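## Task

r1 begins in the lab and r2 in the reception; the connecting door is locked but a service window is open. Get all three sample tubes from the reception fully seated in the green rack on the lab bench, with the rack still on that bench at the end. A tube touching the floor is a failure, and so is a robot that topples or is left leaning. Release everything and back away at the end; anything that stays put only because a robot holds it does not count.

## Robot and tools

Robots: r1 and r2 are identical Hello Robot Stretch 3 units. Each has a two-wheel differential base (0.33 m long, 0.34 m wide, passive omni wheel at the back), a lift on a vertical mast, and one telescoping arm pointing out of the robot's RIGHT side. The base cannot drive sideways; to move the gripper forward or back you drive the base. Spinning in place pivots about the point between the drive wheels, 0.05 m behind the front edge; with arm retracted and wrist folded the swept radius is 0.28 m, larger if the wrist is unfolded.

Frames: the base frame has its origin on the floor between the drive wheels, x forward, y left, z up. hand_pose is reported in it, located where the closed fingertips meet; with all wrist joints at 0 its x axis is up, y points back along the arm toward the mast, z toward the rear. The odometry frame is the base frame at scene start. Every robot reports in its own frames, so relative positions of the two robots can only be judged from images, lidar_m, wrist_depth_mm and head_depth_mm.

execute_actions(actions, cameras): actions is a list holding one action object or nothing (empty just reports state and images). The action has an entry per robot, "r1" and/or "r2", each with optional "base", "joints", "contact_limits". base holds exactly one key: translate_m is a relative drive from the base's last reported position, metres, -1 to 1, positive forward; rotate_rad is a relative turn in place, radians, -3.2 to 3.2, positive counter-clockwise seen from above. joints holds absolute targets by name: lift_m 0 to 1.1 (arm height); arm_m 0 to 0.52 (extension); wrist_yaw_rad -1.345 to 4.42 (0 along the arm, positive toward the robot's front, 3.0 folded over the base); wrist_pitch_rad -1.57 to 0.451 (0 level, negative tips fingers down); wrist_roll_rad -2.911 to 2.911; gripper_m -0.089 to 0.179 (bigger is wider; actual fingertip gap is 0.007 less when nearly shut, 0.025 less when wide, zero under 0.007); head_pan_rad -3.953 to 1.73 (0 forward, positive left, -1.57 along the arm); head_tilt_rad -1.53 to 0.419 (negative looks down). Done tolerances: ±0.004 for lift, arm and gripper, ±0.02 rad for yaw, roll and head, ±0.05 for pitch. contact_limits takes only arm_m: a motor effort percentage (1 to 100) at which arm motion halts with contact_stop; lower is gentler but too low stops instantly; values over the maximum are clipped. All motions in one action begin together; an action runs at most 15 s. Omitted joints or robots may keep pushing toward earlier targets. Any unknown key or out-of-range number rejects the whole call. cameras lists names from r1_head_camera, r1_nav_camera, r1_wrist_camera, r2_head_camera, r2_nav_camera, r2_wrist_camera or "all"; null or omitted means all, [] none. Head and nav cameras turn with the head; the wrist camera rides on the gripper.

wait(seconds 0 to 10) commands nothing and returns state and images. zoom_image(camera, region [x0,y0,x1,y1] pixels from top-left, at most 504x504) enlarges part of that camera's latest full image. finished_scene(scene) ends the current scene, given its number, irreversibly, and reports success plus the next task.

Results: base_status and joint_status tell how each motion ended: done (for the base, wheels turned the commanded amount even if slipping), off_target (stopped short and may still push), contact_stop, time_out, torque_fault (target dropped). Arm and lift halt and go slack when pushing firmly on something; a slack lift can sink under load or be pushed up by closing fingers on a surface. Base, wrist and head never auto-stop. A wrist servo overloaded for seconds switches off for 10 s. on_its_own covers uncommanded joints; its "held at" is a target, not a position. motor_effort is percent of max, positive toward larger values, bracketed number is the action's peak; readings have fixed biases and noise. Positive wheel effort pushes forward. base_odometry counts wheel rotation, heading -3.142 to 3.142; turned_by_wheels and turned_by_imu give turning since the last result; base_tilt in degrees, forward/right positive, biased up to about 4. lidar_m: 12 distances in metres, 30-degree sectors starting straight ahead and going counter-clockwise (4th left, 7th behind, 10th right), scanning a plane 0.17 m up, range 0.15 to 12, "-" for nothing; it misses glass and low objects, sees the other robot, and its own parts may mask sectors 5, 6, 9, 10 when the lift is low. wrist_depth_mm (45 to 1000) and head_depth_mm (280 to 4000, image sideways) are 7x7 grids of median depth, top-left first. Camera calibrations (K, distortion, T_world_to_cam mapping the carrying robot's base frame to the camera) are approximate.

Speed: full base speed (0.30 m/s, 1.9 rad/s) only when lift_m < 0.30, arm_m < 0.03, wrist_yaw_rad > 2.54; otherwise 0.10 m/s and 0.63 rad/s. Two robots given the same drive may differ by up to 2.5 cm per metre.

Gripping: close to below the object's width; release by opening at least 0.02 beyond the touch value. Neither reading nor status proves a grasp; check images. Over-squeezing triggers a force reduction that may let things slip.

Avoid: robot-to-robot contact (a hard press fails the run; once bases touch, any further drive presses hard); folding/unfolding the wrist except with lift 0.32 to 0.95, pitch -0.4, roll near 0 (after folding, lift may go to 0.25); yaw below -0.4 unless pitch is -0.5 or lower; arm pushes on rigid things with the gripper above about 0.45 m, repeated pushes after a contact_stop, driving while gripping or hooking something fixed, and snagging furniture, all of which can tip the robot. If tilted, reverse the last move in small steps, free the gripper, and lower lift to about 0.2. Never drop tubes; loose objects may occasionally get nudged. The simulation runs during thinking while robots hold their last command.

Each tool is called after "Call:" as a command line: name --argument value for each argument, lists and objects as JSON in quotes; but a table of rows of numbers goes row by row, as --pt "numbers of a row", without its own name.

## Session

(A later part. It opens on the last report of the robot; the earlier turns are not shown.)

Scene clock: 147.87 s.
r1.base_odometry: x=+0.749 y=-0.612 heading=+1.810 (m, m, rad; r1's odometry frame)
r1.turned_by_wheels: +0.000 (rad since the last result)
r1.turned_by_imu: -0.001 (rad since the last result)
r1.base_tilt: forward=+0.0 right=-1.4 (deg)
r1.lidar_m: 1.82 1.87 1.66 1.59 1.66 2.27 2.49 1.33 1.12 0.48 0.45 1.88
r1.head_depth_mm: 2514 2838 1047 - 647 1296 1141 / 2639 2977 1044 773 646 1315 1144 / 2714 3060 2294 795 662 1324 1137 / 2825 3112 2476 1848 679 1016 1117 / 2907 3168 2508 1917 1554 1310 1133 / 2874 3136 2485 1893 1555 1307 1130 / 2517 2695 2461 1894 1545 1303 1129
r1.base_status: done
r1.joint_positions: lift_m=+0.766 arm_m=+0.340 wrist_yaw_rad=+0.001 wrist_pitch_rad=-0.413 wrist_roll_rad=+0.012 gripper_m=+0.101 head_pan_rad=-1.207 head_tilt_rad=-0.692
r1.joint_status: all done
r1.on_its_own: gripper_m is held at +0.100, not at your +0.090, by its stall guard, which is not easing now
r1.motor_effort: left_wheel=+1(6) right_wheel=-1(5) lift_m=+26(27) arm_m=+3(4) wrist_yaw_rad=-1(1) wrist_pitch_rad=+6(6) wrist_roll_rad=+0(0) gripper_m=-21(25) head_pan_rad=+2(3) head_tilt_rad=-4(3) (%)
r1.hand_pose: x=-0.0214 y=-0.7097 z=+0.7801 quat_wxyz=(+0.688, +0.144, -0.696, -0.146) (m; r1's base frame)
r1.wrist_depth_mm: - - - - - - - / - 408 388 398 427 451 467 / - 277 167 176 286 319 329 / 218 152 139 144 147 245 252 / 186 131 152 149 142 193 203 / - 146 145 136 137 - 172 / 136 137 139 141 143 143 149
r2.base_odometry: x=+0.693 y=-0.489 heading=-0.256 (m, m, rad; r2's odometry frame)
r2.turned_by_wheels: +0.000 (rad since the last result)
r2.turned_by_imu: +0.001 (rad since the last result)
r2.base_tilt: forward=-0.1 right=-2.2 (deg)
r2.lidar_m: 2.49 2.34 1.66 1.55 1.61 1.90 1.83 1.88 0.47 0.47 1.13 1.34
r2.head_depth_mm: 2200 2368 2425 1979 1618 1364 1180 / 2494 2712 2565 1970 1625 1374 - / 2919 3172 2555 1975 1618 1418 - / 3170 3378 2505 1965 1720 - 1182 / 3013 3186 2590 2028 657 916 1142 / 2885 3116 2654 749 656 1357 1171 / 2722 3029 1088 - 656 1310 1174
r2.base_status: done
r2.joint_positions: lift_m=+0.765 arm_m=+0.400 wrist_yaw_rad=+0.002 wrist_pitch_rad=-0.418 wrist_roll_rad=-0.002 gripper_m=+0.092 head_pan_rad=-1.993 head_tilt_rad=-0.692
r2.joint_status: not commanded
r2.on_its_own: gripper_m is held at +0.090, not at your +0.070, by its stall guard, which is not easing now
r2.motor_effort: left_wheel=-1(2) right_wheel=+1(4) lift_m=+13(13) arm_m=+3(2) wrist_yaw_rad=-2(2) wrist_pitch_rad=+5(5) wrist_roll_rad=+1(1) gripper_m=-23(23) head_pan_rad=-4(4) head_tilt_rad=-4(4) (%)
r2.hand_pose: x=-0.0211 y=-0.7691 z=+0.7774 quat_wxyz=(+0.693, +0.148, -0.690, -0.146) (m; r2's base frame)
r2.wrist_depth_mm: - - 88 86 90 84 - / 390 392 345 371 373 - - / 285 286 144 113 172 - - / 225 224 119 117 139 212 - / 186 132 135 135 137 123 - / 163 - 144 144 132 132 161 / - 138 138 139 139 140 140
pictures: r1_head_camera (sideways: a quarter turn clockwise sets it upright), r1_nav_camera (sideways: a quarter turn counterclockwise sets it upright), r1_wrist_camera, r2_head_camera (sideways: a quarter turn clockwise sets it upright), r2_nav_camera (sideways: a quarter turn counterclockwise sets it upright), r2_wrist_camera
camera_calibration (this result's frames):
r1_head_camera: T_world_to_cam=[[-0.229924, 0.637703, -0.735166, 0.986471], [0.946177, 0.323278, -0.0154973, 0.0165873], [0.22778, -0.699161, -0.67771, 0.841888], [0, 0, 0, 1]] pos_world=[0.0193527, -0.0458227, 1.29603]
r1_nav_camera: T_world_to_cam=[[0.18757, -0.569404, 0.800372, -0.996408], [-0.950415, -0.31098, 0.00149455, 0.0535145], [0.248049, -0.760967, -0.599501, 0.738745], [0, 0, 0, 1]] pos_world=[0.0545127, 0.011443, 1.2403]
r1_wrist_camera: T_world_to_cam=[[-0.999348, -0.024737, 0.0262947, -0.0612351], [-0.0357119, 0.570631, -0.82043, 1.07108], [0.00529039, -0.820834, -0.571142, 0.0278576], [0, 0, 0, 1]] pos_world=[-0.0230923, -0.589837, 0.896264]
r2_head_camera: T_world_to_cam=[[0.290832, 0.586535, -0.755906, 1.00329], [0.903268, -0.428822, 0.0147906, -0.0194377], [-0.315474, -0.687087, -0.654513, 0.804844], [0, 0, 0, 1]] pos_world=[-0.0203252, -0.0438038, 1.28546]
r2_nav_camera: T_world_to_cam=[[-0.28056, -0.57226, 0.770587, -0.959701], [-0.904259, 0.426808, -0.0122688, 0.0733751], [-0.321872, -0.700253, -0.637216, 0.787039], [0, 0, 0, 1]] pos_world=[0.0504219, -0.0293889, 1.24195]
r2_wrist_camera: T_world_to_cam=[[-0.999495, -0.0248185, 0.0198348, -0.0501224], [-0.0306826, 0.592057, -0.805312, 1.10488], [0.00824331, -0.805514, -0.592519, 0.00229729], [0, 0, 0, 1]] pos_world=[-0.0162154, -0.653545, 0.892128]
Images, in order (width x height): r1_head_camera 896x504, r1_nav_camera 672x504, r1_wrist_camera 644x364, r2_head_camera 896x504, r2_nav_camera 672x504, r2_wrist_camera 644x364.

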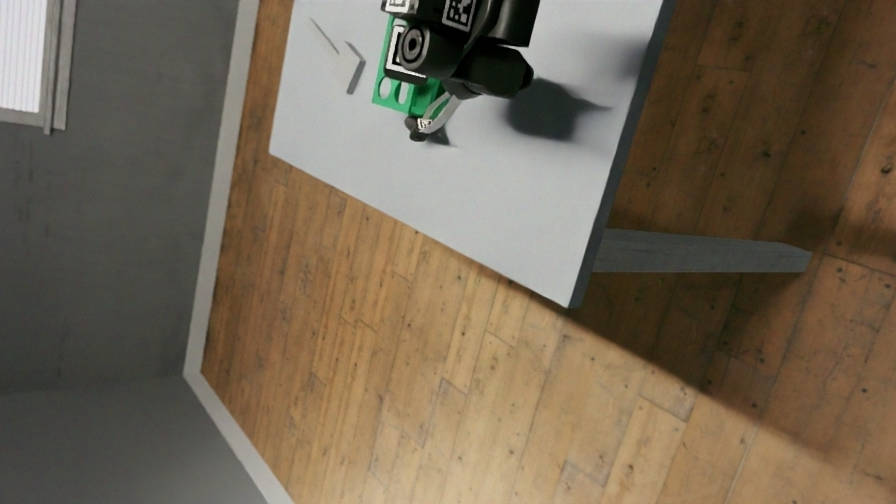

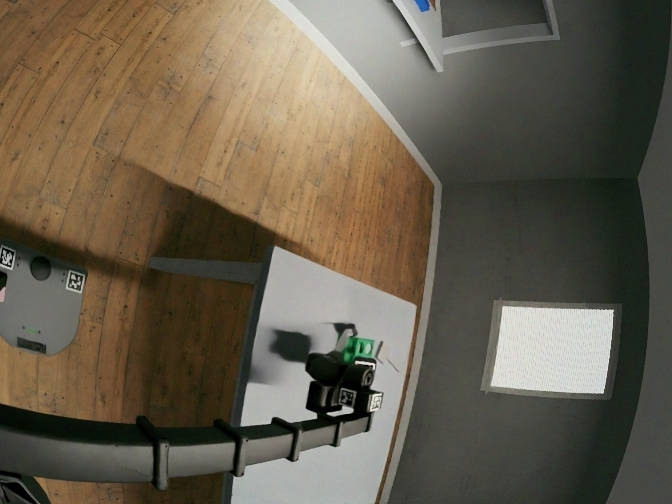

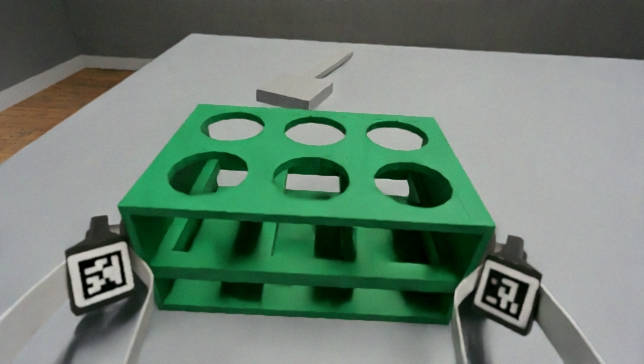

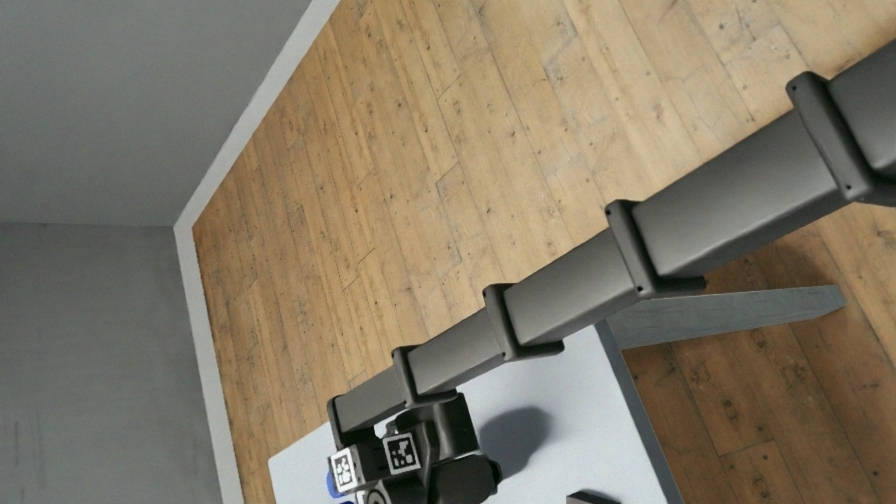

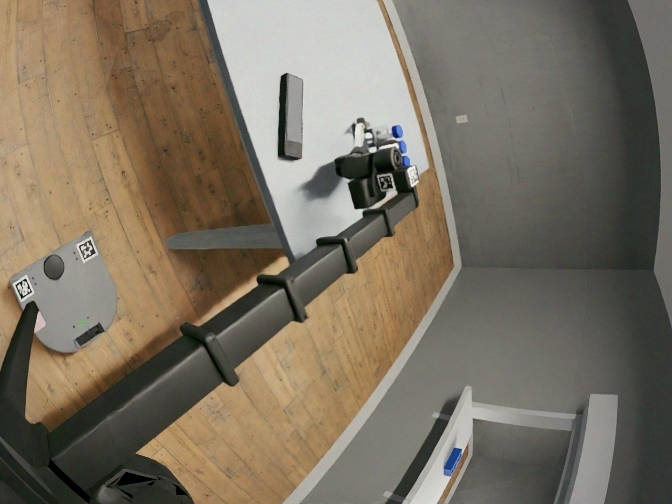

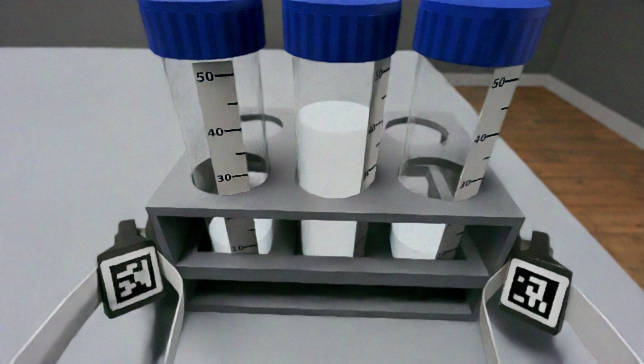

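Call:
execute_actions --actions '[{"r1":{"base":{"translate_m":0.075}},"r2":{"joints":{"gripper_m":0.179}}}]' --cameras '[]'

Call:
execute_actions --actions '[{"r1":{"joints":{"gripper_m":0.179}},"r2":{"joints":{"arm_m":0.3}}}]' --cameras '["r1_wrist_camera","r2_wrist_camera"]'

Call:
execute_actions --actions '[{"r1":{"joints":{"arm_m":0.0,"lift_m":0.85}},"r2":{"base":{"translate_m":-0.25},"joints":{"arm_m":0.0,"lift_m":0.8,"wrist_pitch_rad":0,"gripper_m":0.09,"head_pan_rad":-1.57}}}]' --cameras '["r1_nav_camera","r2_nav_camera"]'

Call:
execute_actions --actions '[{"r1":{"base":{"translate_m":0.15},"joints":{"wrist_pitch_rad":0,"gripper_m":0.09}},"r2":{"base":{"rotate_rad":0.95}}}]' --cameras '[]'

Call:
execute_actions --actions '[{"r1":{"base":{"translate_m":0.82},"joints":{"head_pan_rad":-1.57}},"r2":{"base":{"translate_m":-0.95}}}]' --cameras '["r2_nav_camera"]'

Call:
execute_actions --actions '[{"r1":{"base":{"rotate_rad":1.571}},"r2":{"base":{"rotate_rad":0.65},"joints":{"arm_m":0.15,"lift_m":0.76,"head_tilt_rad":-0.6}}}]'

Scene clock: 175.60 s.
r1.base_odometry: x=+0.731 y=-0.539 heading=+1.810 (m, m, rad; r1's odometry frame)
r1.turned_by_wheels: +0.000 (rad since the last result)
r1.turned_by_imu: -0.001 (rad since the last result)
r1.base_tilt: forward=+0.0 right=-1.5 (deg)
r1.lidar_m: 1.74 1.78 1.65 1.59 1.66 2.28 2.57 1.40 1.13 0.44 2.47 1.81
r1.head_depth_mm: 2544 2827 1048 - 648 1302 1139 / 2619 2949 1038 771 646 1321 1143 / 2718 3060 2510 854 662 1261 1138 / 2796 3135 2476 1909 1564 1315 1117 / 2931 3206 2481 1915 1572 1310 1128 / 2843 3018 2476 1905 1548 1309 1133 / 2416 2593 2456 1910 1545 1300 1132
r1.base_status: done
r1.joint_positions: lift_m=+0.766 arm_m=+0.340 wrist_yaw_rad=+0.000 wrist_pitch_rad=-0.413 wrist_roll_rad=+0.012 gripper_m=+0.101 head_pan_rad=-1.207 head_tilt_rad=-0.692
r1.joint_status: not commanded
r1.on_its_own: gripper_m is held at +0.100, not at your +0.090, by its stall guard, which is not easing now
r1.motor_effort: left_wheel=+1(7) right_wheel=-1(3) lift_m=+27(27) arm_m=+3(3) wrist_yaw_rad=-1(1) wrist_pitch_rad=+6(6) wrist_roll_rad=+0(0) gripper_m=-22(21) head_pan_rad=+2(3) head_tilt_rad=-3(3) (%)
r1.hand_pose: x=-0.0214 y=-0.7097 z=+0.7801 quat_wxyz=(+0.688, +0.144, -0.696, -0.146) (m; r1's base frame)
r1.wrist_depth_mm: - - - - - - - / - - 388 408 428 443 464 / - - 167 177 286 313 329 / - 153 139 143 147 244 250 / - 131 152 149 142 194 203 / - 145 146 135 137 - 172 / 136 137 139 141 143 142 149
r2.base_odometry: x=+0.693 y=-0.489 heading=-0.256 (m, m, rad; r2's odometry frame)
r2.turned_by_wheels: +0.000 (rad since the last result)
r2.turned_by_imu: +0.001 (rad since the last result)
r2.base_tilt: forward=+0.0 right=-2.3 (deg)
r2.lidar_m: 2.50 2.34 1.66 1.56 1.61 1.90 1.83 1.89 0.47 0.47 1.14 1.34
r2.head_depth_mm: 2209 2363 2465 1983 1620 1357 1186 / 2499 2742 2555 2002 1614 1370 - / 2929 3084 2574 1981 1608 1424 - / 3163 3316 2544 1965 1694 - 1184 / 3002 3209 2527 2044 658 917 1132 / 2867 3130 2634 745 657 1359 1174 / 2702 3026 1083 - 656 1296 1171
r2.base_status: not commanded
r2.joint_positions: lift_m=+0.765 arm_m=+0.400 wrist_yaw_rad=+0.002 wrist_pitch_rad=-0.417 wrist_roll_rad=-0.002 gripper_m=+0.179 head_pan_rad=-1.993 head_tilt_rad=-0.692
r2.joint_status: all done
r2.motor_effort: left_wheel=-1(1) right_wheel=+2(1) lift_m=+12(13) arm_m=+2(2) wrist_yaw_rad=-2(2) wrist_pitch_rad=+5(5) wrist_roll_rad=+1(1) gripper_m=+0(100) head_pan_rad=-3(4) head_tilt_rad=-4(4) (%)
r2.hand_pose: x=-0.0211 y=-0.7692 z=+0.7776 quat_wxyz=(+0.693, +0.147, -0.690, -0.146) (m; r2's base frame)
r2.wrist_depth_mm: - - 88 86 90 85 - / 388 392 342 373 375 - - / 285 286 145 114 172 - - / 225 224 120 117 139 213 - / 192 131 136 136 137 124 - / - 154 146 145 145 151 - / 136 137 138 139 139 140 136
pictures: none
No camera images: the call's "cameras" was empty. Leave "cameras" out to get every camera's image.

Scene clock: 177.57 s.
r1.base_odometry: x=+0.731 y=-0.539 heading=+1.810 (m, m, rad; r1's odometry frame)
r1.turned_by_wheels: +0.000 (rad since the last result)
r1.turned_by_imu: +0.000 (rad since the last result)
r1.base_tilt: forward=-0.1 right=-1.5 (deg)
r1.lidar_m: 1.74 1.78 1.65 1.60 1.66 2.27 2.57 1.40 1.12 0.44 2.46 1.80
r1.head_depth_mm: 2523 2843 1046 - 648 1296 1148 / 2622 2954 1043 781 646 1326 1145 / 2703 3071 2499 868 663 1261 1133 / 2793 3105 2495 1900 1559 1312 1118 / 2916 3196 2466 1909 1554 1308 1133 / 2836 3018 2490 1901 1553 1306 1130 / 2395 2572 2445 1893 1551 1307 1127
r1.base_status: not commanded
r1.joint_positions: lift_m=+0.766 arm_m=+0.340 wrist_yaw_rad=+0.000 wrist_pitch_rad=-0.413 wrist_roll_rad=+0.012 gripper_m=+0.179 head_pan_rad=-1.207 head_tilt_rad=-0.692
r1.joint_status: all done
r1.motor_effort: left_wheel=+1(2) right_wheel=-1(1) lift_m=+26(27) arm_m=+3(3) wrist_yaw_rad=+0(1) wrist_pitch_rad=+6(6) wrist_roll_rad=+0(0) gripper_m=+0(94) head_pan_rad=+2(2) head_tilt_rad=-3(3) (%)
r1.hand_pose: x=-0.0214 y=-0.7097 z=+0.7801 quat_wxyz=(+0.688, +0.144, -0.696, -0.146) (m; r1's base frame)
r1.wrist_depth_mm: - - - - - - - / - - 393 406 426 444 468 / - - 166 176 180 316 325 / - 152 139 143 147 243 251 / - 132 147 150 142 129 204 / - 149 146 136 137 162 173 / 135 137 139 141 143 144 144
r2.base_odometry: x=+0.693 y=-0.489 heading=-0.256 (m, m, rad; r2's odometry frame)
r2.turned_by_wheels: +0.000 (rad since the last result)
r2.turned_by_imu: +0.000 (rad since the last result)
r2.base_tilt: forward=+0.0 right=-2.3 (deg)
r2.lidar_m: 2.50 2.33 1.66 1.55 1.60 1.90 1.83 1.88 0.47 0.47 1.13 1.33
r2.head_depth_mm: 2237 2411 2433 2009 1613 1357 1185 / 2495 2776 2565 1966 1613 1375 - / 2954 3157 2536 1987 1615 1423 - / 3146 3350 2530 1963 1703 - 1176 / 3001 3288 2560 2076 676 937 1134 / 2845 3122 2548 - 641 1369 1173 / 2731 3042 1040 - 631 1301 1179
r2.base_status: not commanded
r2.joint_positions: lift_m=+0.765 arm_m=+0.300 wrist_yaw_rad=+0.001 wrist_pitch_rad=-0.417 wrist_roll_rad=-0.002 gripper_m=+0.179 head_pan_rad=-1.993 head_tilt_rad=-0.692
r2.joint_status: all done
r2.motor_effort: left_wheel=-1(1) right_wheel=+1(1) lift_m=+13(13) arm_m=-3(5) wrist_yaw_rad=-1(2) wrist_pitch_rad=+5(5) wrist_roll_rad=+1(1) gripper_m=+0(1) head_pan_rad=-3(4) head_tilt_rad=-3(4) (%)
r2.hand_pose: x=-0.0213 y=-0.6698 z=+0.7776 quat_wxyz=(+0.693, +0.147, -0.691, -0.146) (m; r2's base frame)
r2.wrist_depth_mm: - - 566 575 - - - / 388 394 345 199 372 - - / 287 286 242 215 223 - - / 226 227 227 226 225 232 - / 192 190 188 188 189 190 - / - 159 160 160 161 161 - / 136 138 139 139 139 140 137
pictures: r1_wrist_camera, r2_wrist_camera
camera_calibration (this result's frames):
r1_wrist_camera: T_world_to_cam=[[-0.99935, -0.0246584, 0.0262883, -0.0611914], [-0.0356618, 0.570634, -0.82043, 1.07108], [0.00522947, -0.820834, -0.571142, 0.0278561], [0, 0, 0, 1]] pos_world=[-0.0231007, -0.589837, 0.896264]
r2_wrist_camera: T_world_to_cam=[[-0.999516, -0.0239518, 0.0198496, -0.0472838], [-0.0301752, 0.591455, -0.805773, 1.0462], [0.00755959, -0.805982, -0.591891, 0.0815618], [0, 0, 0, 1]] pos_world=[-0.0163082, -0.554174, 0.892213]
Images, in order (width x height): r1_wrist_camera 644x364, r2_wrist_camera 644x364.

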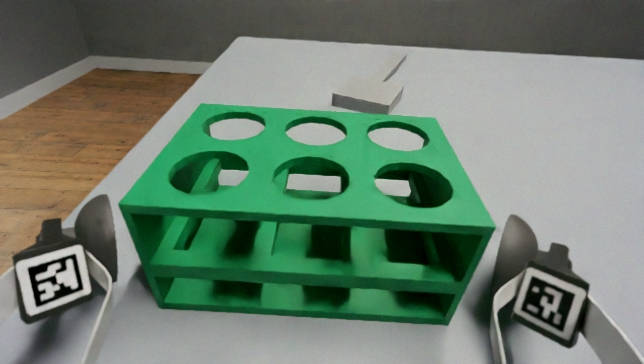

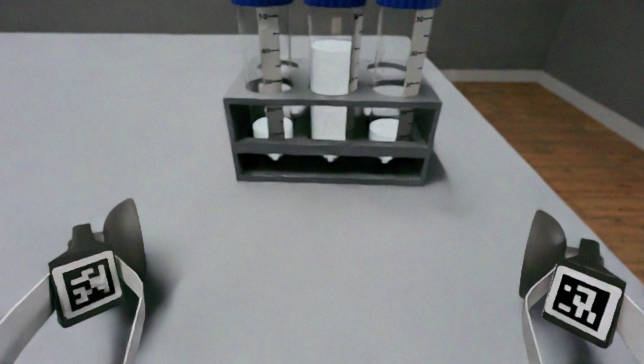

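Scene clock: 181.63 s.
r1.base_odometry: x=+0.731 y=-0.539 heading=+1.810 (m, m, rad; r1's odometry frame)
r1.turned_by_wheels: +0.000 (rad since the last result)
r1.turned_by_imu: -0.001 (rad since the last result)
r1.base_tilt: forward=-0.1 right=-1.6 (deg)
r1.lidar_m: 1.74 1.78 1.66 1.59 1.65 2.27 2.57 1.40 1.12 0.44 2.46 1.80
r1.head_depth_mm: 2567 2843 1050 774 659 1299 - / 2620 2949 1038 780 664 - - / 2745 3009 2505 853 672 1233 1142 / 2809 3107 2499 1924 1557 1313 1110 / 2905 3178 2484 1897 1563 1306 1133 / 2853 2987 2468 1897 1547 1303 1132 / 2395 2584 2467 1897 1540 1307 1128
r1.base_status: not commanded
r1.joint_positions: lift_m=+0.850 arm_m=+0.001 wrist_yaw_rad=+0.000 wrist_pitch_rad=-0.413 wrist_roll_rad=+0.012 gripper_m=+0.179 head_pan_rad=-1.207 head_tilt_rad=-0.692
r1.joint_status: all done
r1.motor_effort: left_wheel=+1(1) right_wheel=-1(1) lift_m=+40(41) arm_m=-4(2) wrist_yaw_rad=-1(1) wrist_pitch_rad=+6(6) wrist_roll_rad=+0(0) gripper_m=+0(0) head_pan_rad=+3(3) head_tilt_rad=-3(3) (%)
r1.hand_pose: x=-0.0214 y=-0.3712 z=+0.8636 quat_wxyz=(+0.688, +0.144, -0.696, -0.146) (m; r1's base frame)
r1.wrist_depth_mm: - - - - - - - / - - - 642 701 745 767 / - - 501 474 499 522 534 / - - 372 380 389 399 402 / - - 304 310 315 336 332 / - 265 262 263 269 271 283 / 993 - 383 - - - -
r2.base_odometry: x=+0.451 y=-0.426 heading=-0.256 (m, m, rad; r2's odometry frame)
r2.turned_by_wheels: +0.000 (rad since the last result)
r2.turned_by_imu: +0.000 (rad since the last result)
r2.base_tilt: forward=-0.1 right=-2.3 (deg)
r2.lidar_m: 1.57 2.32 1.65 1.55 1.60 1.64 1.58 1.62 2.16 0.47 0.47 1.53
r2.head_depth_mm: 2843 3121 2499 1980 1615 1397 - / 2834 3136 2553 1972 1620 1401 - / 2816 3166 2543 1968 1597 - - / 2793 3101 2595 1986 1617 - 1173 / 2772 3091 1135 1415 1500 1303 1143 / 2753 3025 1035 805 674 1339 1178 / 2726 3092 958 806 676 1363 1180
r2.base_status: done
r2.joint_positions: lift_m=+0.799 arm_m=+0.000 wrist_yaw_rad=+0.000 wrist_pitch_rad=-0.023 wrist_roll_rad=-0.002 gripper_m=+0.090 head_pan_rad=-1.577 head_tilt_rad=-0.692
r2.joint_status: all done
r2.motor_effort: left_wheel=-1(4) right_wheel=+3(4) lift_m=+42(45) arm_m=-3(4) wrist_yaw_rad=+1(1) wrist_pitch_rad=+7(7) wrist_roll_rad=+1(1) gripper_m=+0(99) head_pan_rad=+4(31) head_tilt_rad=-3(3) (%)
r2.hand_pose: x=-0.0214 y=-0.4009 z=+0.9080 quat_wxyz=(+0.708, +0.009, -0.706, -0.008) (m; r2's base frame)
r2.wrist_depth_mm: - - - - - - - / - - - - - - - / - - - - - - - / 847 693 890 - - - - / 534 521 600 - - - - / 382 389 689 - - - - / 302 304 335 - - - -
pictures: r1_nav_camera (sideways: a quarter turn counterclockwise sets it upright), r2_nav_camera (sideways: a quarter turn counterclockwise sets it upright)
camera_calibration (this result's frames):
r1_nav_camera: T_world_to_cam=[[0.187691, -0.569364, 0.800372, -0.996409], [-0.950349, -0.311182, 0.00149455, 0.0535141], [0.248211, -0.760914, -0.599501, 0.738744], [0, 0, 0, 1]] pos_world=[0.0545102, 0.0114533, 1.2403]
r2_nav_camera: T_world_to_cam=[[-0.0253931, -0.636828, 0.770587, -0.961258], [-0.999612, 0.0250132, -0.0122688, 0.0739567], [-0.0114617, -0.7706, -0.637216, 0.785146], [0, 0, 0, 1]] pos_world=[0.0585178, -0.00897283, 1.24195]
Images, in order (width x height): r1_nav_camera 672x504, r2_nav_camera 672x504.

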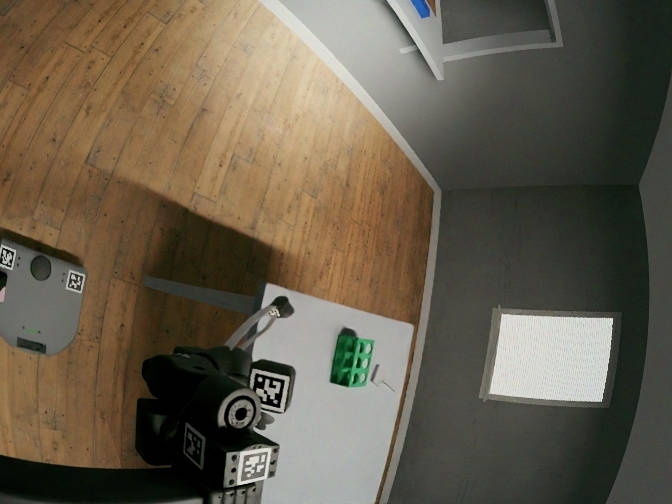

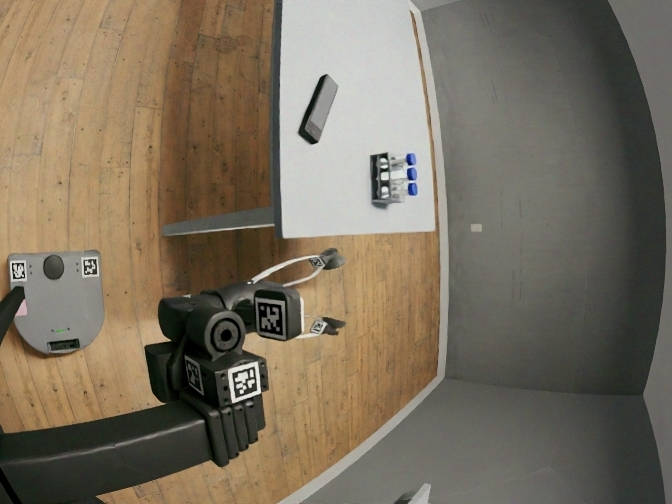

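Scene clock: 184.67 s.
r1.base_odometry: x=+0.695 y=-0.393 heading=+1.810 (m, m, rad; r1's odometry frame)
r1.turned_by_wheels: +0.000 (rad since the last result)
r1.turned_by_imu: +0.000 (rad since the last result)
r1.base_tilt: forward=+0.0 right=-1.5 (deg)
r1.lidar_m: 1.59 1.62 1.65 1.60 1.66 2.29 2.72 1.54 1.12 0.44 2.25 1.65
r1.head_depth_mm: 2530 2866 2328 803 667 - - / 2652 2954 2501 1953 1560 - - / 2725 3033 2517 1922 1559 1318 1137 / 2784 3128 2480 1916 1556 1309 1135 / 2890 3182 2476 1907 1551 1315 1128 / 2582 2813 2450 1884 1552 1304 1133 / 2181 2339 2342 1891 1539 1306 1130
r1.base_status: done
r1.joint_positions: lift_m=+0.850 arm_m=+0.001 wrist_yaw_rad=+0.000 wrist_pitch_rad=-0.024 wrist_roll_rad=+0.012 gripper_m=+0.090 head_pan_rad=-1.207 head_tilt_rad=-0.692
r1.joint_status: all done
r1.motor_effort: left_wheel=+2(8) right_wheel=-1(1) lift_m=+41(41) arm_m=-4(4) wrist_yaw_rad=+0(1) wrist_pitch_rad=+11(10) wrist_roll_rad=+0(0) gripper_m=+0(92) head_pan_rad=+3(3) head_tilt_rad=-3(3) (%)
r1.hand_pose: x=-0.0213 y=-0.4018 z=+0.9583 quat_wxyz=(+0.703, +0.009, -0.711, -0.009) (m; r1's base frame)
r1.wrist_depth_mm: - - - - - - - / - - - - - - - / - - - - - - - / - - - - - - - / - - - 812 775 748 787 / - - - 562 486 528 548 / - - - 426 394 409 407
r2.base_odometry: x=+0.451 y=-0.426 heading=+0.694 (m, m, rad; r2's odometry frame)
r2.turned_by_wheels: +0.950 (rad since the last result)
r2.turned_by_imu: +0.952 (rad since the last result)
r2.base_tilt: forward=+0.0 right=-2.3 (deg)
r2.lidar_m: 1.71 1.56 1.57 1.69 1.58 1.59 2.00 1.11 0.47 1.41 1.58 2.61
r2.head_depth_mm: 3263 3357 1041 809 675 1403 - / 3610 3623 1040 787 1497 1400 - / 3351 1463 1039 830 1602 - - / 3069 1474 1031 894 1620 - 1175 / 2859 1447 1037 1903 1576 1370 1184 / 2660 1463 1180 1964 1625 1365 1177 / 2512 1460 1728 1908 1628 1351 1182
r2.base_status: done
r2.joint_positions: lift_m=+0.799 arm_m=+0.000 wrist_yaw_rad=+0.000 wrist_pitch_rad=-0.023 wrist_roll_rad=-0.002 gripper_m=+0.090 head_pan_rad=-1.577 head_tilt_rad=-0.692
r2.joint_status: not commanded
r2.motor_effort: left_wheel=-1(4) right_wheel=+3(8) lift_m=+41(41) arm_m=-3(3) wrist_yaw_rad=+0(0) wrist_pitch_rad=+7(7) wrist_roll_rad=+1(1) gripper_m=-1(1) head_pan_rad=+3(3) head_tilt_rad=-3(3) (%)
r2.hand_pose: x=-0.0214 y=-0.4009 z=+0.9080 quat_wxyz=(+0.708, +0.009, -0.706, -0.008) (m; r2's base frame)
r2.wrist_depth_mm: - - - - - - - / - - - - - - - / - - - - - - - / - - - 934 935 958 - / - - 698 553 563 573 586 / - - - 537 397 403 411 / - - - - 370 313 306
pictures: none
No camera images: the call's "cameras" was empty. Leave "cameras" out to get every camera's image.

Scene clock: 195.67 s.
r1.base_odometry: x=+0.501 y=+0.403 heading=+1.810 (m, m, rad; r1's odometry frame)
r1.turned_by_wheels: +0.000 (rad since the last result)
r1.turned_by_imu: +0.001 (rad since the last result)
r1.base_tilt: forward=-0.1 right=-1.6 (deg)
r1.lidar_m: 0.77 0.80 1.07 1.59 1.65 2.28 2.35 0.98 1.39 2.94 1.08 0.80
r1.head_depth_mm: 2686 3028 2536 1920 1579 - - / 2676 3002 2510 1931 1566 - - / 2637 3008 2510 1984 1609 - - / 2663 3005 2505 1923 - - 1112 / 2644 3012 2465 1975 1560 1313 1132 / 2647 2929 2463 1902 1538 1301 1131 / 2306 2320 2277 1893 1539 1307 1131
r1.base_status: done
r1.joint_positions: lift_m=+0.850 arm_m=+0.001 wrist_yaw_rad=+0.000 wrist_pitch_rad=-0.024 wrist_roll_rad=+0.012 gripper_m=+0.090 head_pan_rad=-1.563 head_tilt_rad=-0.692
r1.joint_status: all done
r1.motor_effort: left_wheel=+1(7) right_wheel=-1(1) lift_m=+41(41) arm_m=-5(5) wrist_yaw_rad=-1(1) wrist_pitch_rad=+11(11) wrist_roll_rad=+0(0) gripper_m=+0(0) head_pan_rad=-3(23) head_tilt_rad=-3(3) (%)
r1.hand_pose: x=-0.0213 y=-0.4018 z=+0.9583 quat_wxyz=(+0.703, +0.009, -0.711, -0.008) (m; r1's base frame)
r1.wrist_depth_mm: - - - - - - - / - - - - - - - / - - - - - - - / 952 - - - - - - / 987 - - - - - - / - - - - - - - / - - - - - - -
r2.base_odometry: x=-0.279 y=-1.033 heading=+0.694 (m, m, rad; r2's odometry frame)
r2.turned_by_wheels: +0.000 (rad since the last result)
r2.turned_by_imu: +0.000 (rad since the last result)
r2.base_tilt: forward=-0.1 right=-2.3 (deg)
r2.lidar_m: 2.53 2.30 1.62 1.08 1.00 1.01 1.26 2.44 2.46 0.75 0.94 0.70
r2.head_depth_mm: 2481 2749 2569 1993 1635 1392 - / 2716 2957 2562 2016 1619 1393 - / 2951 3191 2538 1971 1587 - - / 3411 3486 2533 1975 1612 - 1184 / 3489 3595 2530 980 1156 1331 1192 / 3229 3394 1077 881 1527 1364 1181 / 3080 3249 1037 829 1614 1365 1179
r2.base_status: done
r2.joint_positions: lift_m=+0.799 arm_m=+0.000 wrist_yaw_rad=+0.000 wrist_pitch_rad=-0.023 wrist_roll_rad=-0.002 gripper_m=+0.090 head_pan_rad=-1.577 head_tilt_rad=-0.692
r2.joint_status: not commanded
r2.motor_effort: left_wheel=-1(6) right_wheel=+4(3) lift_m=+42(42) arm_m=-3(3) wrist_yaw_rad=+0(0) wrist_pitch_rad=+7(7) wrist_roll_rad=+1(1) gripper_m=+0(0) head_pan_rad=+4(3) head_tilt_rad=-3(4) (%)
r2.hand_pose: x=-0.0214 y=-0.4009 z=+0.9080 quat_wxyz=(+0.708, +0.009, -0.706, -0.008) (m; r2's base frame)
r2.wrist_depth_mm: - - - - - - - / - - - - - - - / - - - - - - - / 852 861 - - - - - / 527 532 615 - - - - / 387 426 562 - - - - / 407 - - - - - -
pictures: r2_nav_camera (sideways: a quarter turn counterclockwise sets it upright)
camera_calibration (this result's frames):
r2_nav_camera: T_world_to_cam=[[-0.0253794, -0.636829, 0.770587, -0.961258], [-0.999612, 0.0249916, -0.0122688, 0.0739567], [-0.0114451, -0.7706, -0.637216, 0.785146], [0, 0, 0, 1]] pos_world=[0.058518, -0.0089717, 1.24195]
Images, in order (width x height): r2_nav_camera 672x504.

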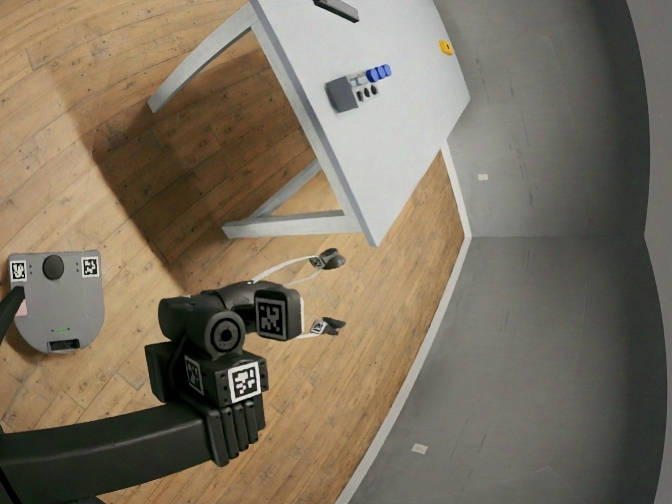

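Scene clock: 199.10 s.
r1.base_odometry: x=+0.501 y=+0.403 heading=-2.902 (m, m, rad; r1's odometry frame)
r1.turned_by_wheels: +1.571 (rad since the last result)
r1.turned_by_imu: +1.572 (rad since the last result)
r1.base_tilt: forward=+0.0 right=-1.5 (deg)
r1.lidar_m: 1.59 1.65 2.29 2.35 1.53 1.40 2.90 1.08 0.80 0.77 0.80 1.08
r1.head_depth_mm: 627 713 824 981 1204 - - / 626 711 827 975 1203 - - / 626 710 823 953 1161 - - / 626 708 821 976 - - 1113 / 624 709 821 946 1197 1307 1133 / 624 705 818 969 1191 1305 1128 / 623 706 818 970 1179 1304 1125
r1.base_status: done
r1.joint_positions: lift_m=+0.850 arm_m=+0.001 wrist_yaw_rad=+0.000 wrist_pitch_rad=-0.023 wrist_roll_rad=+0.012 gripper_m=+0.090 head_pan_rad=-1.563 head_tilt_rad=-0.692
r1.joint_status: not commanded
r1.motor_effort: left_wheel=-2(6) right_wheel=+4(6) lift_m=+41(41) arm_m=-3(5) wrist_yaw_rad=+0(1) wrist_pitch_rad=+11(11) wrist_roll_rad=+0(0) gripper_m=+0(1) head_pan_rad=-3(2) head_tilt_rad=-3(3) (%)
r1.hand_pose: x=-0.0213 y=-0.4018 z=+0.9583 quat_wxyz=(+0.703, +0.009, -0.711, -0.008) (m; r1's base frame)
r1.wrist_depth_mm: 490 496 495 491 493 492 495 / 510 511 503 510 510 510 - / 517 523 534 534 528 531 - / 540 549 548 559 547 550 - / 557 570 580 577 563 561 779 / 573 592 594 583 600 590 544 / 587 623 616 619 628 625 463
r2.base_odometry: x=-0.279 y=-1.033 heading=+1.343 (m, m, rad; r2's odometry frame)
r2.turned_by_wheels: +0.650 (rad since the last result)
r2.turned_by_imu: +0.651 (rad since the last result)
r2.base_tilt: forward=-0.1 right=-2.3 (deg)
r2.lidar_m: 2.30 1.42 1.03 0.99 1.03 1.41 2.45 2.53 0.75 1.38 0.70 2.40
r2.head_depth_mm: 2872 3221 2897 909 946 1055 - / 2866 3129 1239 914 1501 - 1196 / 2902 1955 1234 905 1687 - 1199 / 2887 1952 1227 845 838 1422 1221 / 2888 1941 1233 906 1644 1429 1223 / 2825 3098 1238 909 1594 1407 1201 / 2797 3102 2982 903 865 1368 1221
r2.base_status: done
r2.joint_positions: lift_m=+0.761 arm_m=+0.150 wrist_yaw_rad=+0.000 wrist_pitch_rad=-0.023 wrist_roll_rad=-0.002 gripper_m=+0.090 head_pan_rad=-1.577 head_tilt_rad=-0.606
r2.joint_status: all done
r2.motor_effort: left_wheel=-1(4) right_wheel=+3(7) lift_m=+13(42) arm_m=+2(1) wrist_yaw_rad=+0(0) wrist_pitch_rad=+7(7) wrist_roll_rad=+1(1) gripper_m=+0(1) head_pan_rad=+3(3) head_tilt_rad=+2(12) (%)
r2.hand_pose: x=-0.0214 y=-0.5503 z=+0.8695 quat_wxyz=(+0.708, +0.008, -0.706, -0.008) (m; r2's base frame)
r2.wrist_depth_mm: - - - - - - - / - - - - - - - / - - - - - - - / - - 739 586 761 - - / - 440 484 337 457 472 520 / 311 317 304 326 325 342 335 / 269 267 267 265 267 267 266
pictures: r1_head_camera (sideways: a quarter turn clockwise sets it upright), r1_nav_camera (sideways: a quarter turn counterclockwise sets it upright), r1_wrist_camera, r2_head_camera (sideways: a quarter turn clockwise sets it upright), r2_nav_camera (sideways: a quarter turn counterclockwise sets it upright), r2_wrist_camera
camera_calibration (this result's frames):
r1_head_camera: T_world_to_cam=[[0.00674211, 0.677853, -0.735166, 0.985027], [0.999522, -0.0267491, -0.0154973, 0.0162619], [-0.0301699, -0.73471, -0.67771, 0.843462], [0, 0, 0, 1]] pos_world=[0.00255187, -0.0475685, 1.29603]
r1_nav_camera: T_world_to_cam=[[-0.0226369, -0.599076, 0.800372, -0.995126], [-0.999208, 0.0397533, 0.00149455, 0.0538122], [-0.0327128, -0.799705, -0.599501, 0.740458], [0, 0, 0, 1]] pos_world=[0.0554654, -0.00614701, 1.2403]
r1_wrist_camera: T_world_to_cam=[[-0.99935, -0.0131736, 0.033559, -0.0605463], [-0.0356164, 0.216484, -0.975636, 1.04803], [0.00558765, -0.976197, -0.216813, -0.0195874], [0, 0, 0, 1]] pos_world=[-0.0230704, -0.246801, 1.02028]
r2_head_camera: T_world_to_cam=[[0.0285455, 0.586763, -0.809255, 1.07444], [0.99953, -0.0258009, 0.0165498, -0.0223169], [-0.0111687, -0.809347, -0.587224, 0.715454], [0, 0, 0, 1]] pos_world=[-0.000373136, -0.0519643, 1.28999]
r2_nav_camera: T_world_to_cam=[[-0.0249126, -0.568358, 0.822404, -1.02881], [-0.999621, 0.0237829, -0.0138448, 0.07601], [-0.0116903, -0.822437, -0.568735, 0.69606], [0, 0, 0, 1]] pos_world=[0.0584881, -0.014074, 1.24302]
r2_wrist_camera: T_world_to_cam=[[-0.999529, -0.0141407, 0.0272342, -0.0473483], [-0.029806, 0.236303, -0.971222, 0.998066], [0.00729828, -0.971576, -0.236613, -0.167763], [0, 0, 0, 1]] pos_world=[-0.0163533, -0.399511, 0.930939]
Images, in order (width x height): r1_head_camera 896x504, r1_nav_camera 672x504, r1_wrist_camera 644x364, r2_head_camera 896x504, r2_nav_camera 672x504, r2_wrist_camera 644x364.

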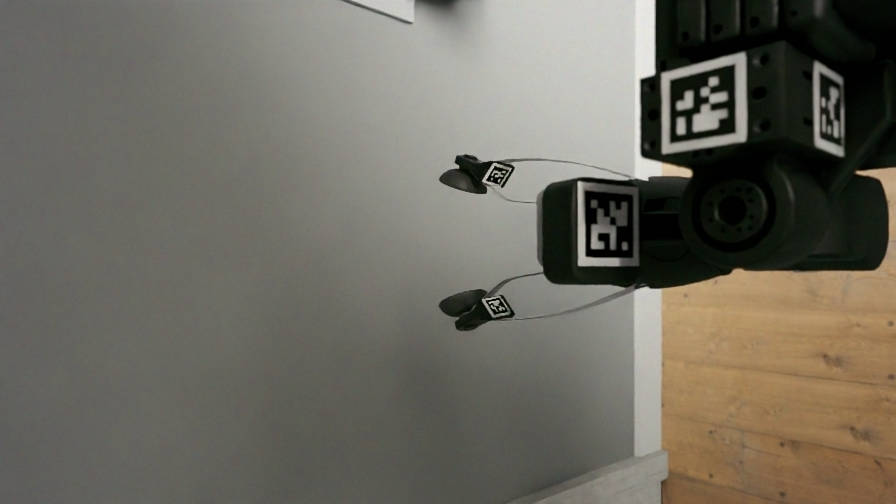

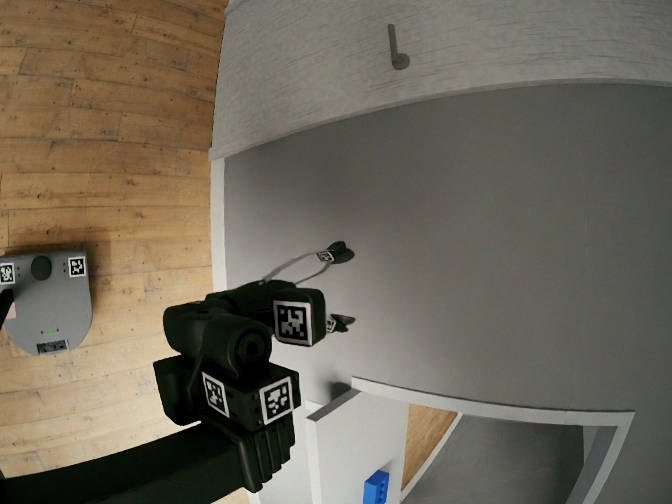

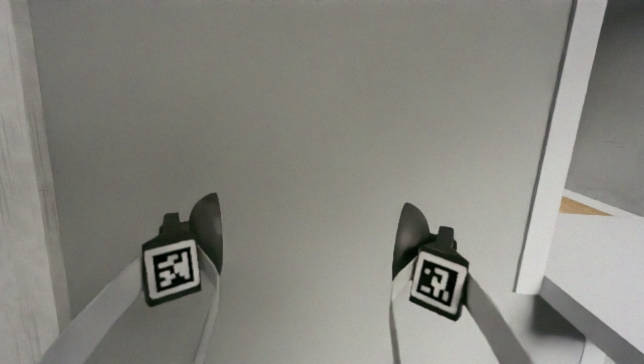

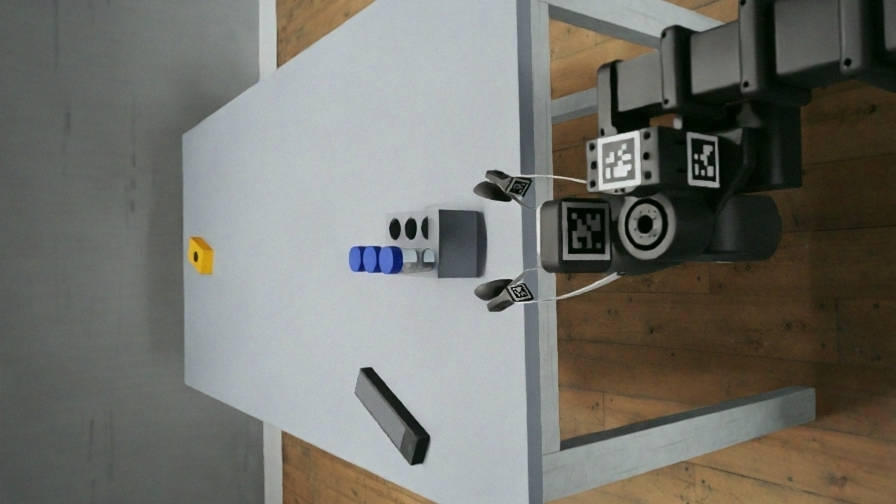

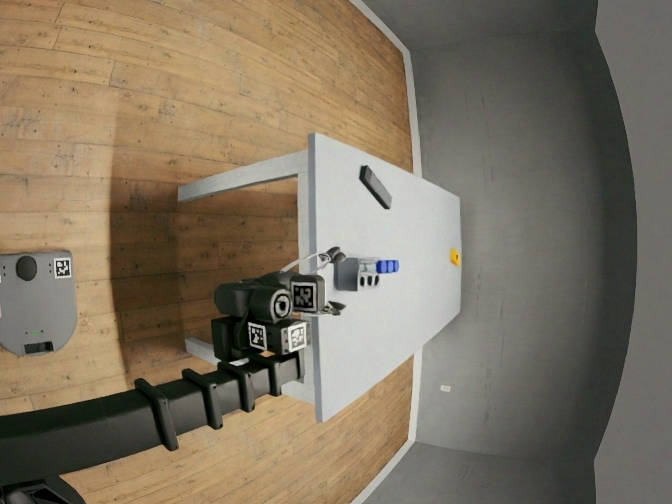

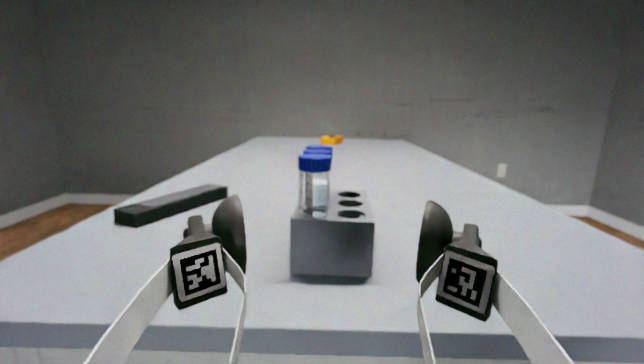

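Call:
execute_actions --actions '[{"r1":{"base":{"translate_m":-0.25}},"r2":{"base":{"translate_m":0.02},"joints":{"arm_m":0.30,"lift_m":0.742,"gripper_m":0.075}}}]' --cameras '["r2_wrist_camera","r2_head_camera"]'

Scene clock: 206.87 s.
r1.base_odometry: x=+0.744 y=+0.463 heading=-2.902 (m, m, rad; r1's odometry frame)
r1.turned_by_wheels: +0.000 (rad since the last result)
r1.turned_by_imu: -0.002 (rad since the last result)
r1.base_tilt: forward=-0.1 right=-1.6 (deg)
r1.lidar_m: 1.84 1.92 2.65 0.91 0.92 3.01 2.90 1.07 0.80 0.77 0.80 1.07
r1.head_depth_mm: 1524 3074 1057 804 1199 - - / 649 3203 1047 798 1190 - - / 622 707 817 941 1157 - - / 622 707 819 968 - - 1118 / 622 705 816 946 1189 1310 1136 / 621 704 816 969 1189 1305 1132 / 620 704 812 966 1182 1297 1133
r1.base_status: done
r1.joint_positions: lift_m=+0.850 arm_m=+0.001 wrist_yaw_rad=+0.000 wrist_pitch_rad=-0.023 wrist_roll_rad=+0.012 gripper_m=+0.090 head_pan_rad=-1.563 head_tilt_rad=-0.692
r1.joint_status: not commanded
r1.motor_effort: left_wheel=-2(7) right_wheel=+3(5) lift_m=+41(40) arm_m=-4(4) wrist_yaw_rad=-1(0) wrist_pitch_rad=+11(11) wrist_roll_rad=+0(0) gripper_m=-1(0) head_pan_rad=-3(4) head_tilt_rad=-3(4) (%)
r1.hand_pose: x=-0.0213 y=-0.4018 z=+0.9583 quat_wxyz=(+0.703, +0.009, -0.711, -0.008) (m; r1's base frame)
r1.wrist_depth_mm: 484 491 489 488 492 - - / 517 505 507 514 503 - - / 529 540 524 531 - - - / 555 546 552 549 - - - / 569 565 575 569 572 766 717 / 589 596 589 599 573 534 540 / 622 625 625 622 525 410 417
r2.base_odometry: x=-0.275 y=-1.013 heading=+1.343 (m, m, rad; r2's odometry frame)
r2.turned_by_wheels: +0.000 (rad since the last result)
r2.turned_by_imu: +0.001 (rad since the last result)
r2.base_tilt: forward=-0.1 right=-2.3 (deg)
r2.lidar_m: 2.28 1.42 1.04 1.00 1.03 1.41 2.46 2.55 0.76 1.45 0.70 2.38
r2.head_depth_mm: 2923 3216 1302 908 1603 1072 - / 2909 3074 1234 908 - 1408 1195 / 2889 1947 1238 944 - 1432 1224 / 2830 1941 1241 873 1635 1432 1227 / 2891 1939 1227 905 1648 1448 1220 / 2848 3022 1231 909 909 1136 1201 / 2825 3151 2981 905 885 1401 1227
r2.base_status: done
r2.joint_positions: lift_m=+0.743 arm_m=+0.300 wrist_yaw_rad=+0.000 wrist_pitch_rad=-0.023 wrist_roll_rad=-0.002 gripper_m=+0.075 head_pan_rad=-1.577 head_tilt_rad=-0.606
r2.joint_status: all done
r2.motor_effort: left_wheel=-1(4) right_wheel=+4(6) lift_m=+13(12) arm_m=+2(1) wrist_yaw_rad=+0(0) wrist_pitch_rad=+7(7) wrist_roll_rad=+1(1) gripper_m=+0(68) head_pan_rad=+4(3) head_tilt_rad=+3(1) (%)
r2.hand_pose: x=-0.0214 y=-0.7003 z=+0.8515 quat_wxyz=(+0.708, +0.008, -0.706, -0.008) (m; r2's base frame)
r2.wrist_depth_mm: - - - - - - - / - - - - - - - / - - - - - - - / - - 653 242 686 705 - / 404 363 428 233 299 418 423 / 279 282 271 189 185 305 300 / 220 222 223 193 189 229 232
pictures: r2_head_camera (sideways: a quarter turn clockwise sets it upright), r2_wrist_camera
camera_calibration (this result's frames):
r2_head_camera: T_world_to_cam=[[0.0285453, 0.586741, -0.809272, 1.07446], [0.99953, -0.0258005, 0.0165503, -0.0223176], [-0.0111688, -0.809364, -0.587202, 0.715425], [0, 0, 0, 1]] pos_world=[-0.000373138, -0.0519646, 1.29]
r2_wrist_camera: T_world_to_cam=[[-0.99953, -0.0140874, 0.0272351, -0.0489563], [-0.0297938, 0.236239, -0.971238, 1.01601], [0.00724824, -0.971593, -0.236547, -0.317827], [0, 0, 0, 1]] pos_world=[-0.0163588, -0.54951, 0.912943]
Images, in order (width x height): r2_head_camera 896x504, r2_wrist_camera 644x364.

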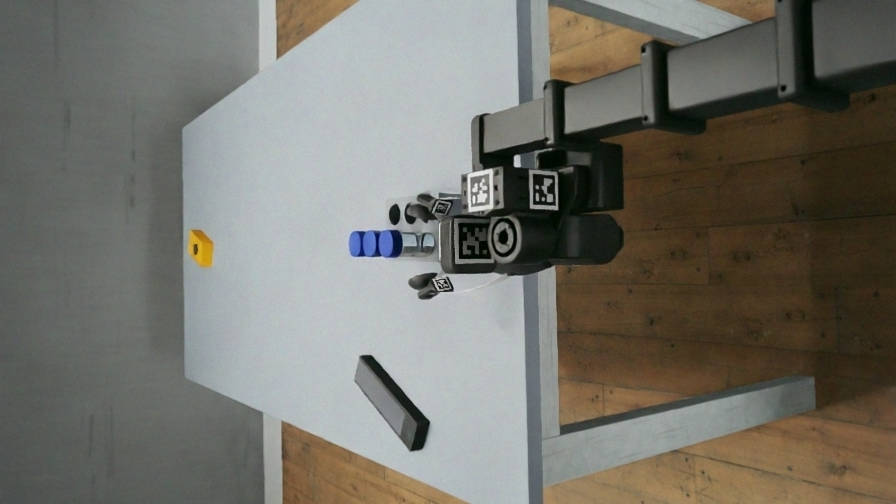

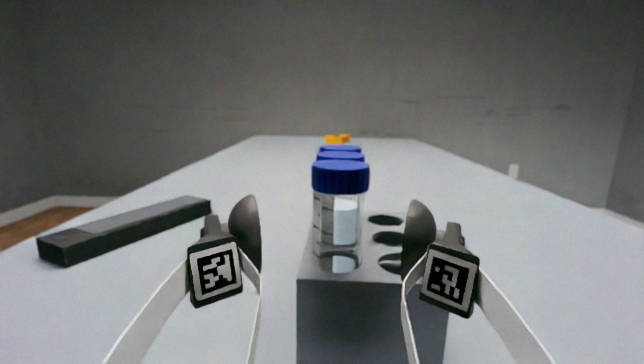

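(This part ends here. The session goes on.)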